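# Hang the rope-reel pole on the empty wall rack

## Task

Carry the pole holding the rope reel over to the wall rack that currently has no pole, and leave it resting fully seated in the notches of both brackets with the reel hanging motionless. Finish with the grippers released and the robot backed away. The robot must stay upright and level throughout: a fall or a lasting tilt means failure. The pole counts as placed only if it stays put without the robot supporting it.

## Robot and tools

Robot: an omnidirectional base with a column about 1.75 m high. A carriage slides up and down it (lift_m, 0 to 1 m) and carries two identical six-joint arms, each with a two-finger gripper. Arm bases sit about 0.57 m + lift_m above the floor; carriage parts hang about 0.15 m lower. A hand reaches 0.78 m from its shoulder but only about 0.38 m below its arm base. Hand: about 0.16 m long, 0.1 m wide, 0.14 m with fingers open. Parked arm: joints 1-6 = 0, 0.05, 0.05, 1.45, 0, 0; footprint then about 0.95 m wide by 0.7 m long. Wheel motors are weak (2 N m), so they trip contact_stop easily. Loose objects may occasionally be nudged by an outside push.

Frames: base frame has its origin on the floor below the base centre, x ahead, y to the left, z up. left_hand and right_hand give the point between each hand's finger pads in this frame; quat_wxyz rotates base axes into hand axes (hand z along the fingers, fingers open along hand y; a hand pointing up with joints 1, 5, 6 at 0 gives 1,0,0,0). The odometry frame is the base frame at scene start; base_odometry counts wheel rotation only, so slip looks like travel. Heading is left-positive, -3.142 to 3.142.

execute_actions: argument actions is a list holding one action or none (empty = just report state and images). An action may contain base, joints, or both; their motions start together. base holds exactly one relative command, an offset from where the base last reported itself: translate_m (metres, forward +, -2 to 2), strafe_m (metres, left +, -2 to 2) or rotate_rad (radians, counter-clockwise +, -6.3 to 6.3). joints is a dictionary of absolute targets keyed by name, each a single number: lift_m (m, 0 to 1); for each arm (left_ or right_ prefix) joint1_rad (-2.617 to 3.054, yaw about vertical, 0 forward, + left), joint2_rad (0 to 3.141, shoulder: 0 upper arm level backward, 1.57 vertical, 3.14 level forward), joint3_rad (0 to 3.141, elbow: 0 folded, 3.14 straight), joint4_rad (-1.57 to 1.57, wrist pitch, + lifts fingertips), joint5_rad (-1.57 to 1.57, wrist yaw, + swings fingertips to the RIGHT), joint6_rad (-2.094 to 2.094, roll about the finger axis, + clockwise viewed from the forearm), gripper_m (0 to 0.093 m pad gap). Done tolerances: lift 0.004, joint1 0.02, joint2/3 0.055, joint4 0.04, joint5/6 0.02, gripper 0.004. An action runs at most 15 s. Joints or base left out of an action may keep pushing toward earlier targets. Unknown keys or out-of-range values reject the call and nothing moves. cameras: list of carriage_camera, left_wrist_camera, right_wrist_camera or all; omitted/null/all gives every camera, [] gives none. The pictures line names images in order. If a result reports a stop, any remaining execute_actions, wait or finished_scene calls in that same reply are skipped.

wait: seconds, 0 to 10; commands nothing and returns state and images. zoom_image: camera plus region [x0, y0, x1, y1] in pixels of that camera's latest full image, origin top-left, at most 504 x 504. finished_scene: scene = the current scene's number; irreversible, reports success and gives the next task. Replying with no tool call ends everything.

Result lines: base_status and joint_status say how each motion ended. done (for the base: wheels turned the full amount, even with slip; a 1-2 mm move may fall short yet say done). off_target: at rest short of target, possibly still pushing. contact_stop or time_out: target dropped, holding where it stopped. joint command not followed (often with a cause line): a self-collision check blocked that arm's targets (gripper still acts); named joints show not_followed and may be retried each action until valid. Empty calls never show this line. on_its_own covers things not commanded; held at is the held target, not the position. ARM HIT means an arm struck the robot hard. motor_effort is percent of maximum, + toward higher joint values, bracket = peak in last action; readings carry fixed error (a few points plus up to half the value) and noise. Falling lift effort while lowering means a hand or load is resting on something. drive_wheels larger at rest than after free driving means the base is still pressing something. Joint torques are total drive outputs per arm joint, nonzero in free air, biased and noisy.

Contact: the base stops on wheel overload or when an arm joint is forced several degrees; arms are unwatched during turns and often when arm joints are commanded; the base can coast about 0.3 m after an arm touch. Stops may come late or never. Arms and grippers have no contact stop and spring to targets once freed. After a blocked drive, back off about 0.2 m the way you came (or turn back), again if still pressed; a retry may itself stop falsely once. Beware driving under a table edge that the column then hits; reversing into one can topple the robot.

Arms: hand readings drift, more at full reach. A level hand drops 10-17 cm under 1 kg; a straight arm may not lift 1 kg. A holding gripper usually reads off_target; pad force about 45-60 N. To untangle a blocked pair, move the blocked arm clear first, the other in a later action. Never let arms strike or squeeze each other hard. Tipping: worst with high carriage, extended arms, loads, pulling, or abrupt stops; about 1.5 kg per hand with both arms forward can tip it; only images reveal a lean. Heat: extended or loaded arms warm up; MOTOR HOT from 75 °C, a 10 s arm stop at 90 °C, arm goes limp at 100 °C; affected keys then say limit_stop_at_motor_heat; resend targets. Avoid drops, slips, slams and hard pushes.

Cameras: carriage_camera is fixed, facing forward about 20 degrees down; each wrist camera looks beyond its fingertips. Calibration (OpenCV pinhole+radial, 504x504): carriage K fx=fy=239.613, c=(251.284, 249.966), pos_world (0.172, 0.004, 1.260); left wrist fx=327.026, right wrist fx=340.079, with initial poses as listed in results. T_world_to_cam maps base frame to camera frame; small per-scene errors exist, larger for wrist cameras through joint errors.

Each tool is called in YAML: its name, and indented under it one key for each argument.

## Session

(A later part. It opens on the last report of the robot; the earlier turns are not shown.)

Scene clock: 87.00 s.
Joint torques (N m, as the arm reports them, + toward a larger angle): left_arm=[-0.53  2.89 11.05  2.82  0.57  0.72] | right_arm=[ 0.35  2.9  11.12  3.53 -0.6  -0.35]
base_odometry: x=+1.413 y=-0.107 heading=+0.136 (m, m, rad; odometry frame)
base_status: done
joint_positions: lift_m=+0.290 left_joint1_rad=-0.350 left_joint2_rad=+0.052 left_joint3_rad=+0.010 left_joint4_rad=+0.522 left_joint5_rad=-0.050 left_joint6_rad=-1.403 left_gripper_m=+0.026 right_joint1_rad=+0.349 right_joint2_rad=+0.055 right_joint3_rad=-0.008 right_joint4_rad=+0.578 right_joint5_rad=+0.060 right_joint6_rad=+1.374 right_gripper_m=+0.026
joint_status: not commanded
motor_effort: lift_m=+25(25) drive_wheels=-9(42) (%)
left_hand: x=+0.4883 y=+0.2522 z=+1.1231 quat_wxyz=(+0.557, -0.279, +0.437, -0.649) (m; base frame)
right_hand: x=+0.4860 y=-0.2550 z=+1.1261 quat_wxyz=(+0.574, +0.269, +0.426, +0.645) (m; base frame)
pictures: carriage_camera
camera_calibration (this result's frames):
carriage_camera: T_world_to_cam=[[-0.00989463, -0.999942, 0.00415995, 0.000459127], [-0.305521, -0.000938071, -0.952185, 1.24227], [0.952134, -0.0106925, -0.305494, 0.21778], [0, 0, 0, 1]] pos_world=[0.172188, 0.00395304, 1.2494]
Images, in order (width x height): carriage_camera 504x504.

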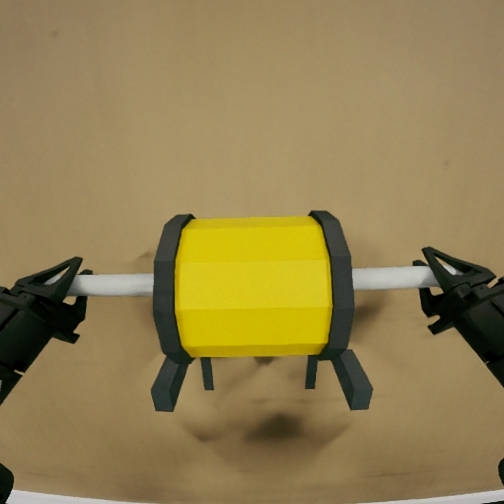

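execute_actions:
  actions:
    - {"base":{"strafe_m":-0.01}}
  cameras: []

execute_actions:
  actions:
    - {"joints":{"lift_m":0.2}}
  cameras: ["carriage_camera"]

zoom_image:
  camera: "carriage_camera"
  region: [80, 230, 430, 420]

Scene clock: 89.87 s.
Joint torques (N m, as the arm reports them, + toward a larger angle): left_arm=[-0.63  2.75 11.22  2.77  0.53  0.75] | right_arm=[ 0.36  2.88 11.1   3.53 -0.6  -0.35]
base_odometry: x=+1.414 y=-0.116 heading=+0.137 (m, m, rad; odometry frame)
base_status: done
joint_positions: lift_m=+0.290 left_joint1_rad=-0.350 left_joint2_rad=+0.052 left_joint3_rad=+0.010 left_joint4_rad=+0.522 left_joint5_rad=-0.050 left_joint6_rad=-1.403 left_gripper_m=+0.026 right_joint1_rad=+0.349 right_joint2_rad=+0.055 right_joint3_rad=-0.008 right_joint4_rad=+0.578 right_joint5_rad=+0.061 right_joint6_rad=+1.374 right_gripper_m=+0.026
joint_status: not commanded
motor_effort: lift_m=+25(25) drive_wheels=+5(16) (%)
left_hand: x=+0.4883 y=+0.2521 z=+1.1230 quat_wxyz=(+0.557, -0.279, +0.438, -0.649) (m; base frame)
right_hand: x=+0.4861 y=-0.2552 z=+1.1261 quat_wxyz=(+0.574, +0.270, +0.426, +0.645) (m; base frame)
pictures: none
No camera images: the call's "cameras" was empty. Leave "cameras" out to get every camera's image.

Scene clock: 90.77 s.
Joint torques (N m, as the arm reports them, + toward a larger angle): left_arm=[-0.57  2.66 11.24  2.92  0.53  0.78] | right_arm=[ 0.37  2.98 11.11  3.68 -0.63 -0.36]
base_odometry: x=+1.414 y=-0.116 heading=+0.137 (m, m, rad; odometry frame)
base_status: not commanded
joint_positions: lift_m=+0.200 left_joint1_rad=-0.350 left_joint2_rad=+0.052 left_joint3_rad=+0.010 left_joint4_rad=+0.510 left_joint5_rad=-0.053 left_joint6_rad=-1.408 left_gripper_m=+0.026 right_joint1_rad=+0.349 right_joint2_rad=+0.055 right_joint3_rad=-0.008 right_joint4_rad=+0.567 right_joint5_rad=+0.064 right_joint6_rad=+1.375 right_gripper_m=+0.026
joint_status: all done
motor_effort: lift_m=+26(26) drive_wheels=+4(4) (%)
left_hand: x=+0.4897 y=+0.2522 z=+1.0302 quat_wxyz=(+0.554, -0.284, +0.441, -0.647) (m; base frame)
right_hand: x=+0.4875 y=-0.2553 z=+1.0335 quat_wxyz=(+0.572, +0.273, +0.429, +0.643) (m; base frame)
pictures: carriage_camera
camera_calibration (this result's frames):
carriage_camera: T_world_to_cam=[[-0.00989463, -0.999942, 0.00415995, 0.00083411], [-0.305521, -0.000938071, -0.952185, 1.15644], [0.952134, -0.0106925, -0.305494, 0.190242], [0, 0, 0, 1]] pos_world=[0.172188, 0.00395304, 1.15925]
Images, in order (width x height): carriage_camera 504x504.

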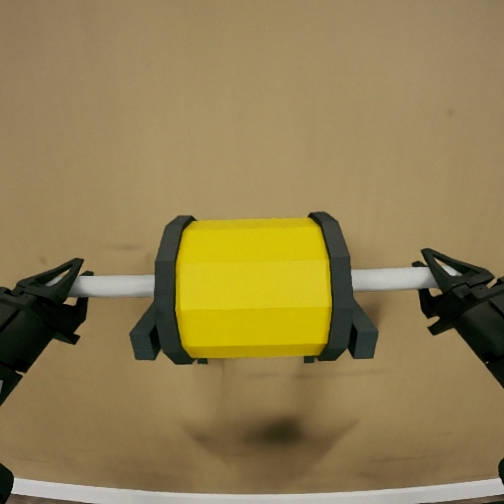

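Region (80, 230, 430, 420) of carriage_camera's 504x504 image, scaled by 1.440, with more detail than that image has; it fills the top 274 rows of this view, and the rest is white.

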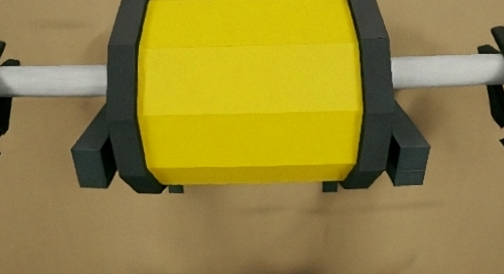

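execute_actions:
  actions:
    - {"base":{"translate_m":0.033}}
  cameras: []

execute_actions:
  actions:
    - {"joints":{"lift_m":0.17}}
  cameras: ["carriage_camera"]

zoom_image:
  camera: "carriage_camera"
  region: [80, 230, 430, 420]

Scene clock: 95.67 s.
Joint torques (N m, as the arm reports them, + toward a larger angle): left_arm=[-0.59  2.71 11.05  2.88  0.54  0.81] | right_arm=[ 0.37  2.84 11.08  3.68 -0.62 -0.37]
base_odometry: x=+1.447 y=-0.112 heading=+0.136 (m, m, rad; odometry frame)
base_status: done
joint_positions: lift_m=+0.200 left_joint1_rad=-0.350 left_joint2_rad=+0.052 left_joint3_rad=+0.010 left_joint4_rad=+0.513 left_joint5_rad=-0.052 left_joint6_rad=-1.407 left_gripper_m=+0.026 right_joint1_rad=+0.349 right_joint2_rad=+0.055 right_joint3_rad=-0.008 right_joint4_rad=+0.570 right_joint5_rad=+0.063 right_joint6_rad=+1.375 right_gripper_m=+0.026
joint_status: not commanded
motor_effort: lift_m=+26(26) drive_wheels=+5(36) (%)
left_hand: x=+0.4893 y=+0.2522 z=+1.0309 quat_wxyz=(+0.555, -0.282, +0.440, -0.647) (m; base frame)
right_hand: x=+0.4871 y=-0.2552 z=+1.0342 quat_wxyz=(+0.573, +0.272, +0.428, +0.644) (m; base frame)
pictures: none
No camera images: the call's "cameras" was empty. Leave "cameras" out to get every camera's image.

Scene clock: 96.30 s.
Joint torques (N m, as the arm reports them, + toward a larger angle): left_arm=[-0.58  2.82 11.32  2.68  0.53  0.73] | right_arm=[ 0.39  2.97 11.17  3.38 -0.56 -0.34]
base_odometry: x=+1.447 y=-0.112 heading=+0.136 (m, m, rad; odometry frame)
base_status: not commanded
joint_positions: lift_m=+0.170 left_joint1_rad=-0.350 left_joint2_rad=+0.052 left_joint3_rad=+0.010 left_joint4_rad=+0.529 left_joint5_rad=-0.048 left_joint6_rad=-1.404 left_gripper_m=+0.026 right_joint1_rad=+0.349 right_joint2_rad=+0.055 right_joint3_rad=-0.008 right_joint4_rad=+0.590 right_joint5_rad=+0.057 right_joint6_rad=+1.372 right_gripper_m=+0.026
joint_status: all done
motor_effort: lift_m=+25(27) drive_wheels=+3(5) (%)
left_hand: x=+0.4874 y=+0.2521 z=+1.0045 quat_wxyz=(+0.557, -0.277, +0.435, -0.651) (m; base frame)
right_hand: x=+0.4845 y=-0.2551 z=+1.0086 quat_wxyz=(+0.576, +0.266, +0.422, +0.648) (m; base frame)
pictures: carriage_camera
camera_calibration (this result's frames):
carriage_camera: T_world_to_cam=[[-0.00989463, -0.999942, 0.00415995, 0.000958596], [-0.305521, -0.000938071, -0.952185, 1.12794], [0.952134, -0.0106925, -0.305494, 0.1811], [0, 0, 0, 1]] pos_world=[0.172188, 0.00395304, 1.12933]
Images, in order (width x height): carriage_camera 504x504.

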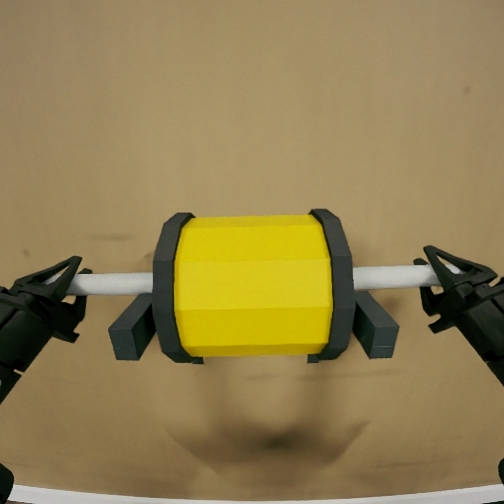

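Region (80, 230, 430, 420) of carriage_camera's 504x504 image, scaled by 1.440, with more detail than that image has; it fills the top 274 rows of this view, and the rest is white.

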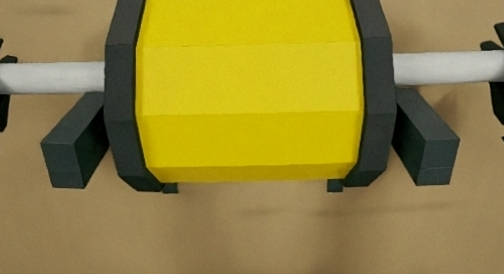

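execute_actions:
  actions:
    - {"base":{"translate_m":0.006},"joints":{"lift_m":0.163}}
  cameras: ["carriage_camera"]

zoom_image:
  camera: "carriage_camera"
  region: [80, 230, 430, 420]

Scene clock: 98.97 s.
Joint torques (N m, as the arm reports them, + toward a larger angle): left_arm=[-0.55  2.91 11.16  2.32  0.48  0.59] | right_arm=[ 0.35  3.01 11.02  2.84 -0.42 -0.24]
base_odometry: x=+1.453 y=-0.111 heading=+0.135 (m, m, rad; odometry frame)
base_status: done
joint_positions: lift_m=+0.163 left_joint1_rad=-0.350 left_joint2_rad=+0.052 left_joint3_rad=+0.010 left_joint4_rad=+0.570 left_joint5_rad=-0.040 left_joint6_rad=-1.392 left_gripper_m=+0.026 right_joint1_rad=+0.349 right_joint2_rad=+0.055 right_joint3_rad=-0.008 right_joint4_rad=+0.630 right_joint5_rad=+0.042 right_joint6_rad=+1.362 right_gripper_m=+0.026
joint_status: all done
motor_effort: lift_m=+26(25) drive_wheels=+2(42) (%)
left_hand: x=+0.4824 y=+0.2526 z=+1.0063 quat_wxyz=(+0.566, -0.263, +0.423, -0.657) (m; base frame)
right_hand: x=+0.4789 y=-0.2544 z=+1.0101 quat_wxyz=(+0.583, +0.249, +0.412, +0.655) (m; base frame)
pictures: carriage_camera
camera_calibration (this result's frames):
carriage_camera: T_world_to_cam=[[-0.00989463, -0.999942, 0.00415995, 0.000987805], [-0.305521, -0.000938071, -0.952185, 1.12126], [0.952134, -0.0106925, -0.305494, 0.178955], [0, 0, 0, 1]] pos_world=[0.172188, 0.00395304, 1.12231]
Images, in order (width x height): carriage_camera 504x504.

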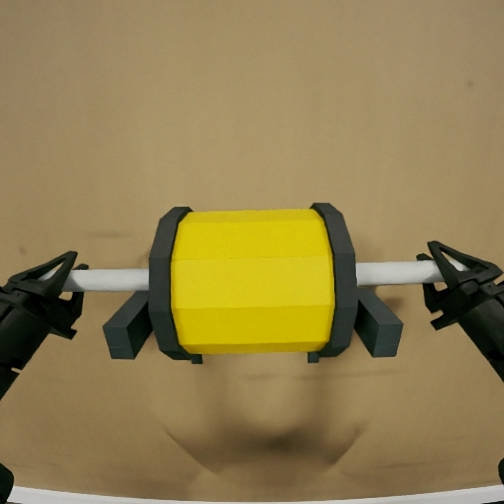

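Region (80, 230, 430, 420) of carriage_camera's 504x504 image, scaled by 1.440, with more detail than that image has; it fills the top 274 rows of this view, and the rest is white.

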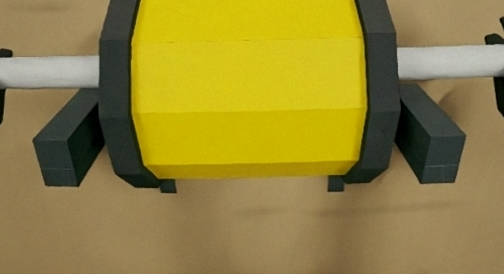

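execute_actions:
  actions:
    - {"base":{"translate_m":0.01}}
  cameras: ["carriage_camera"]

zoom_image:
  camera: "carriage_camera"
  region: [320, 240, 430, 370]

Scene clock: 101.57 s.
Joint torques (N m, as the arm reports them, + toward a larger angle): left_arm=[-0.6   2.54 11.12  1.93  0.41  0.41] | right_arm=[ 0.38  3.01 10.98  2.56 -0.36 -0.22]
base_odometry: x=+1.462 y=-0.110 heading=+0.134 (m, m, rad; odometry frame)
base_status: done
joint_positions: lift_m=+0.163 left_joint1_rad=-0.350 left_joint2_rad=+0.052 left_joint3_rad=+0.010 left_joint4_rad=+0.608 left_joint5_rad=-0.032 left_joint6_rad=-1.377 left_gripper_m=+0.026 right_joint1_rad=+0.349 right_joint2_rad=+0.055 right_joint3_rad=-0.008 right_joint4_rad=+0.652 right_joint5_rad=+0.034 right_joint6_rad=+1.361 right_gripper_m=+0.026
joint_status: not commanded
motor_effort: lift_m=+26(26) drive_wheels=+2(48) (%)
left_hand: x=+0.4775 y=+0.2528 z=+1.0142 quat_wxyz=(+0.575, -0.249, +0.413, -0.661) (m; base frame)
right_hand: x=+0.4757 y=-0.2541 z=+1.0147 quat_wxyz=(+0.585, +0.242, +0.405, +0.660) (m; base frame)
pictures: carriage_camera
camera_calibration (this result's frames):
carriage_camera: T_world_to_cam=[[-0.00989463, -0.999942, 0.00415995, 0.000987784], [-0.305521, -0.000938071, -0.952185, 1.12126], [0.952134, -0.0106925, -0.305494, 0.178957], [0, 0, 0, 1]] pos_world=[0.172188, 0.00395304, 1.12231]
Images, in order (width x height): carriage_camera 504x504.

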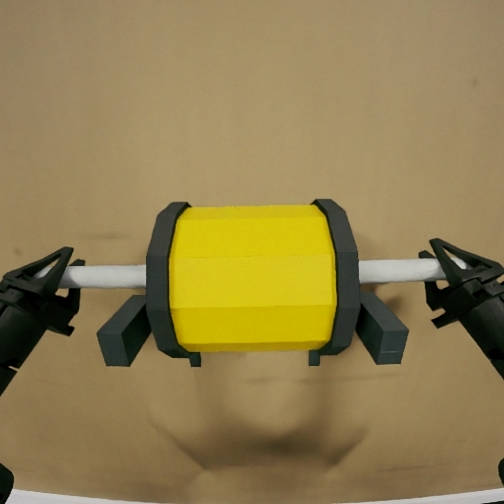

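Region (320, 240, 430, 370) of carriage_camera's 504x504 image, scaled by 3.877, with more detail than that image has; it fills the left 426 columns of this view, and the rest is white.

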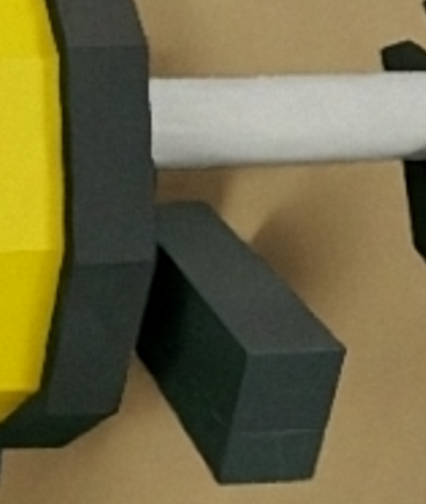

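It climbs the far edge; go back.

execute_actions:
  actions:
    - {"base":{"translate_m":-0.022}}
  cameras: []

execute_actions:
  actions:
    - {"joints":{"lift_m":0.145}}
  cameras: ["carriage_camera"]

Scene clock: 104.13 s.
Joint torques (N m, as the arm reports them, + toward a larger angle): left_arm=[-0.57  1.89 11.07  2.72  0.57  0.75] | right_arm=[ 0.38  2.82 11.06  3.56 -0.58 -0.3 ]
base_odometry: x=+1.441 y=-0.113 heading=+0.135 (m, m, rad; odometry frame)
base_status: done
joint_positions: lift_m=+0.163 left_joint1_rad=-0.350 left_joint2_rad=+0.063 left_joint3_rad=+0.011 left_joint4_rad=+0.528 left_joint5_rad=-0.054 left_joint6_rad=-1.404 left_gripper_m=+0.026 right_joint1_rad=+0.349 right_joint2_rad=+0.056 right_joint3_rad=-0.008 right_joint4_rad=+0.578 right_joint5_rad=+0.059 right_joint6_rad=+1.371 right_gripper_m=+0.026
joint_status: not commanded
motor_effort: lift_m=+25(26) drive_wheels=-8(44) (%)
left_hand: x=+0.4896 y=+0.2525 z=+0.9957 quat_wxyz=(+0.557, -0.282, +0.438, -0.647) (m; base frame)
right_hand: x=+0.4861 y=-0.2548 z=+0.9990 quat_wxyz=(+0.574, +0.268, +0.427, +0.645) (m; base frame)
pictures: none
No camera images: the call's "cameras" was empty. Leave "cameras" out to get every camera's image.

Scene clock: 104.70 s.
Joint torques (N m, as the arm reports them, + toward a larger angle): left_arm=[-0.63 -0.01  8.84  2.5   0.6   0.65] | right_arm=[ 0.32  2.25 10.31  3.2  -0.41 -0.36]
base_odometry: x=+1.442 y=-0.113 heading=+0.134 (m, m, rad; odometry frame)
base_status: not commanded
joint_positions: lift_m=+0.145 left_joint1_rad=-0.350 left_joint2_rad=+0.089 left_joint3_rad=+0.040 left_joint4_rad=+0.552 left_joint5_rad=-0.056 left_joint6_rad=-1.396 left_gripper_m=+0.026 right_joint1_rad=+0.349 right_joint2_rad=+0.062 right_joint3_rad=+0.003 right_joint4_rad=+0.603 right_joint5_rad=+0.044 right_joint6_rad=+1.374 right_gripper_m=+0.026
joint_status: all done
motor_effort: lift_m=+20(22) drive_wheels=-36(39) (%)
left_hand: x=+0.4872 y=+0.2537 z=+0.9913 quat_wxyz=(+0.564, -0.275, +0.429, -0.650) (m; base frame)
right_hand: x=+0.4818 y=-0.2537 z=+0.9905 quat_wxyz=(+0.575, +0.257, +0.419, +0.654) (m; base frame)
pictures: carriage_camera
camera_calibration (this result's frames):
carriage_camera: T_world_to_cam=[[-0.00989463, -0.999942, 0.00415995, 0.0010603], [-0.305521, -0.000938071, -0.952185, 1.10466], [0.952134, -0.0106925, -0.305494, 0.173631], [0, 0, 0, 1]] pos_world=[0.172188, 0.00395304, 1.10488]
Images, in order (width x height): carriage_camera 504x504.

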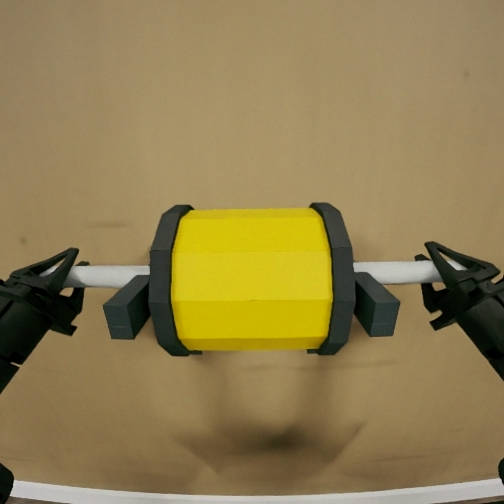

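Now against the near edge, entering.

execute_actions:
  actions:
    - {"base":{"translate_m":0.006}}
  cameras: []

execute_actions:
  actions:
    - {"base":{"translate_m":0.008},"joints":{"lift_m":0.125}}
  cameras: ["carriage_camera"]

Scene clock: 108.37 s.
Joint torques (N m, as the arm reports them, + toward a larger angle): left_arm=[-0.43  0.97  9.27  2.42  0.64  0.6 ] | right_arm=[ 0.35  2.46 10.18  3.12 -0.4  -0.34]
base_odometry: x=+1.448 y=-0.112 heading=+0.135 (m, m, rad; odometry frame)
base_status: done
joint_positions: lift_m=+0.145 left_joint1_rad=-0.350 left_joint2_rad=+0.078 left_joint3_rad=+0.035 left_joint4_rad=+0.557 left_joint5_rad=-0.053 left_joint6_rad=-1.391 left_gripper_m=+0.026 right_joint1_rad=+0.349 right_joint2_rad=+0.062 right_joint3_rad=+0.003 right_joint4_rad=+0.609 right_joint5_rad=+0.039 right_joint6_rad=+1.371 right_gripper_m=+0.026
joint_status: not commanded
motor_effort: lift_m=+25(25) drive_wheels=-5(25) (%)
left_hand: x=+0.4852 y=+0.2540 z=+0.9919 quat_wxyz=(+0.567, -0.271, +0.426, -0.652) (m; base frame)
right_hand: x=+0.4809 y=-0.2531 z=+0.9912 quat_wxyz=(+0.576, +0.254, +0.418, +0.655) (m; base frame)
pictures: none
No camera images: the call's "cameras" was empty. Leave "cameras" out to get every camera's image.

Scene clock: 109.10 s.
Joint torques (N m, as the arm reports them, + toward a larger angle): left_arm=[-0.62  1.61  7.88  1.87  0.37  0.3 ] | right_arm=[ 0.4   2.39  8.87  2.21 -0.15 -0.15]
base_odometry: x=+1.456 y=-0.111 heading=+0.134 (m, m, rad; odometry frame)
base_status: done
joint_positions: lift_m=+0.125 left_joint1_rad=-0.350 left_joint2_rad=+0.071 left_joint3_rad=+0.052 left_joint4_rad=+0.615 left_joint5_rad=-0.027 left_joint6_rad=-1.369 left_gripper_m=+0.026 right_joint1_rad=+0.349 right_joint2_rad=+0.062 right_joint3_rad=+0.020 right_joint4_rad=+0.671 right_joint5_rad=+0.014 right_joint6_rad=+1.351 right_gripper_m=+0.026
joint_status: all done
motor_effort: lift_m=+23(25) drive_wheels=-11(29) (%)
left_hand: x=+0.4725 y=+0.2538 z=+0.9934 quat_wxyz=(+0.582, -0.239, +0.403, -0.665) (m; base frame)
right_hand: x=+0.4685 y=-0.2530 z=+0.9918 quat_wxyz=(+0.590, +0.223, +0.395, +0.668) (m; base frame)
pictures: carriage_camera
camera_calibration (this result's frames):
carriage_camera: T_world_to_cam=[[-0.00989463, -0.999942, 0.00415995, 0.00114501], [-0.305521, -0.000938071, -0.952185, 1.08527], [0.952134, -0.0106925, -0.305494, 0.167411], [0, 0, 0, 1]] pos_world=[0.172188, 0.00395304, 1.08452]
Images, in order (width x height): carriage_camera 504x504.

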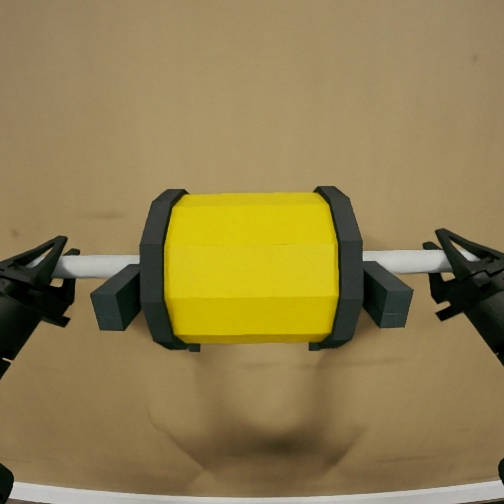

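Seated.

execute_actions:
  actions:
    - {"base":{"translate_m":0.008},"joints":{"lift_m":0.113,"left_gripper_m":0.093,"right_gripper_m":0.093}}
  cameras: []

execute_actions:
  actions:
    - {"base":{"translate_m":-0.03},"joints":{"lift_m":0.082}}
  cameras: []

execute_actions:
  actions:
    - {"base":{"translate_m":-0.4}}

Scene clock: 112.97 s.
Joint torques (N m, as the arm reports them, + toward a larger angle): left_arm=[-0.57  1.78  6.63  1.4   0.15  0.12] | right_arm=[ 0.37  2.45  7.29  1.92 -0.03 -0.1 ]
base_odometry: x=+1.464 y=-0.111 heading=+0.134 (m, m, rad; odometry frame)
base_status: done
joint_positions: lift_m=+0.113 left_joint1_rad=-0.350 left_joint2_rad=+0.069 left_joint3_rad=+0.065 left_joint4_rad=+0.653 left_joint5_rad=-0.003 left_joint6_rad=-1.352 left_gripper_m=+0.093 right_joint1_rad=+0.349 right_joint2_rad=+0.064 right_joint3_rad=+0.038 right_joint4_rad=+0.694 right_joint5_rad=+0.001 right_joint6_rad=+1.347 right_gripper_m=+0.093
joint_status: all done
motor_effort: lift_m=+23(25) drive_wheels=-9(8) (%)
left_hand: x=+0.4633 y=+0.2527 z=+0.9951 quat_wxyz=(+0.591, -0.215, +0.390, -0.673) (m; base frame)
right_hand: x=+0.4615 y=-0.2533 z=+0.9923 quat_wxyz=(+0.596, +0.209, +0.383, +0.675) (m; base frame)
pictures: none
No camera images: the call's "cameras" was empty. Leave "cameras" out to get every camera's image.

Scene clock: 113.93 s.
Joint torques (N m, as the arm reports them, + toward a larger angle): left_arm=[-0.58  1.72  7.1   1.4   0.13  0.09] | right_arm=[ 0.37  2.49  7.33  1.84 -0.02 -0.1 ]
base_odometry: x=+1.435 y=-0.114 heading=+0.134 (m, m, rad; odometry frame)
base_status: done
joint_positions: lift_m=+0.082 left_joint1_rad=-0.350 left_joint2_rad=+0.069 left_joint3_rad=+0.061 left_joint4_rad=+0.658 left_joint5_rad=+0.001 left_joint6_rad=-1.351 left_gripper_m=+0.093 right_joint1_rad=+0.349 right_joint2_rad=+0.064 right_joint3_rad=+0.038 right_joint4_rad=+0.700 right_joint5_rad=+0.001 right_joint6_rad=+1.347 right_gripper_m=+0.093
joint_status: all done
motor_effort: lift_m=+23(24) drive_wheels=-9(43) (%)
left_hand: x=+0.4632 y=+0.2521 z=+0.9631 quat_wxyz=(+0.591, -0.213, +0.390, -0.673) (m; base frame)
right_hand: x=+0.4608 y=-0.2535 z=+0.9621 quat_wxyz=(+0.596, +0.208, +0.381, +0.676) (m; base frame)
pictures: none
No camera images: the call's "cameras" was empty. Leave "cameras" out to get every camera's image.

Scene clock: 116.73 s.
Joint torques (N m, as the arm reports them, + toward a larger angle): left_arm=[-0.55  1.72  6.84  1.41  0.12  0.09] | right_arm=[ 0.37  2.49  7.35  1.82 -0.02 -0.1 ]
base_odometry: x=+1.038 y=-0.168 heading=+0.134 (m, m, rad; odometry frame)
base_status: done
joint_positions: lift_m=+0.082 left_joint1_rad=-0.350 left_joint2_rad=+0.069 left_joint3_rad=+0.061 left_joint4_rad=+0.660 left_joint5_rad=+0.001 left_joint6_rad=-1.351 left_gripper_m=+0.093 right_joint1_rad=+0.349 right_joint2_rad=+0.064 right_joint3_rad=+0.038 right_joint4_rad=+0.700 right_joint5_rad=+0.001 right_joint6_rad=+1.347 right_gripper_m=+0.093
joint_status: not commanded
motor_effort: lift_m=+23(23) drive_wheels=-7(36) (%)
left_hand: x=+0.4629 y=+0.2521 z=+0.9634 quat_wxyz=(+0.591, -0.213, +0.390, -0.674) (m; base frame)
right_hand: x=+0.4607 y=-0.2535 z=+0.9623 quat_wxyz=(+0.596, +0.208, +0.380, +0.676) (m; base frame)
pictures: carriage_camera, left_wrist_camera, right_wrist_camera
camera_calibration (this result's frames):
carriage_camera: T_world_to_cam=[[-0.00989463, -0.999942, 0.00415995, 0.00132386], [-0.305521, -0.000938071, -0.952185, 1.04434], [0.952134, -0.0106925, -0.305494, 0.154277], [0, 0, 0, 1]] pos_world=[0.172188, 0.00395304, 1.04153]
left_wrist_camera: T_world_to_cam=[[-0.582504, 0.00964649, 0.812771, -0.51307], [-0.647183, -0.610479, -0.456584, 0.893957], [0.491775, -0.791974, 0.36185, -0.256608], [0, 0, 0, 1]] pos_world=[0.405881, 0.347465, 0.918028]
right_wrist_camera: T_world_to_cam=[[0.6392, 0.0107073, -0.768966, 0.445811], [-0.59983, 0.632694, -0.489798, 0.911834], [0.481276, 0.774328, 0.410841, -0.300452], [0, 0, 0, 1]] pos_world=[0.406584, -0.349037, 0.912865]
Images, in order (width x height): carriage_camera 504x504, left_wrist_camera 504x504, right_wrist_camera 504x504.

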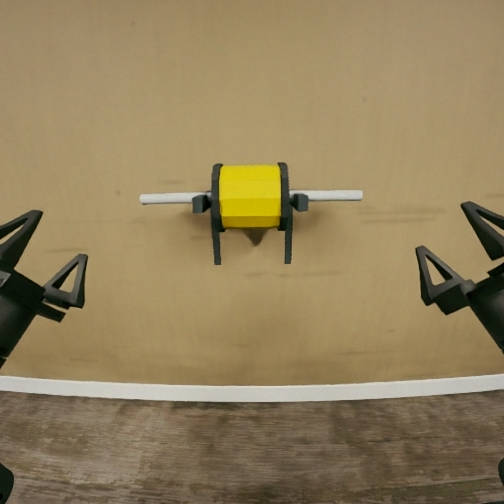

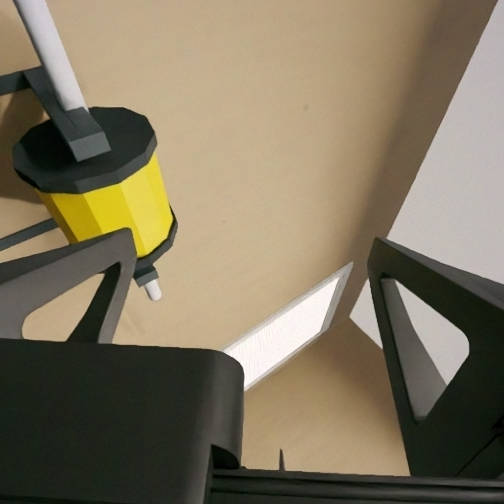

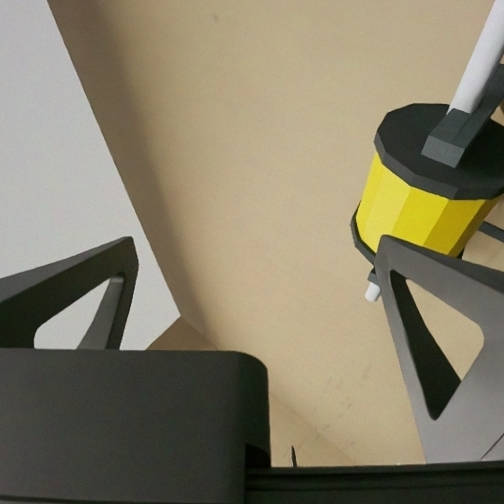

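finished_scene:
  scene: 1

The scene is finished: the task was done.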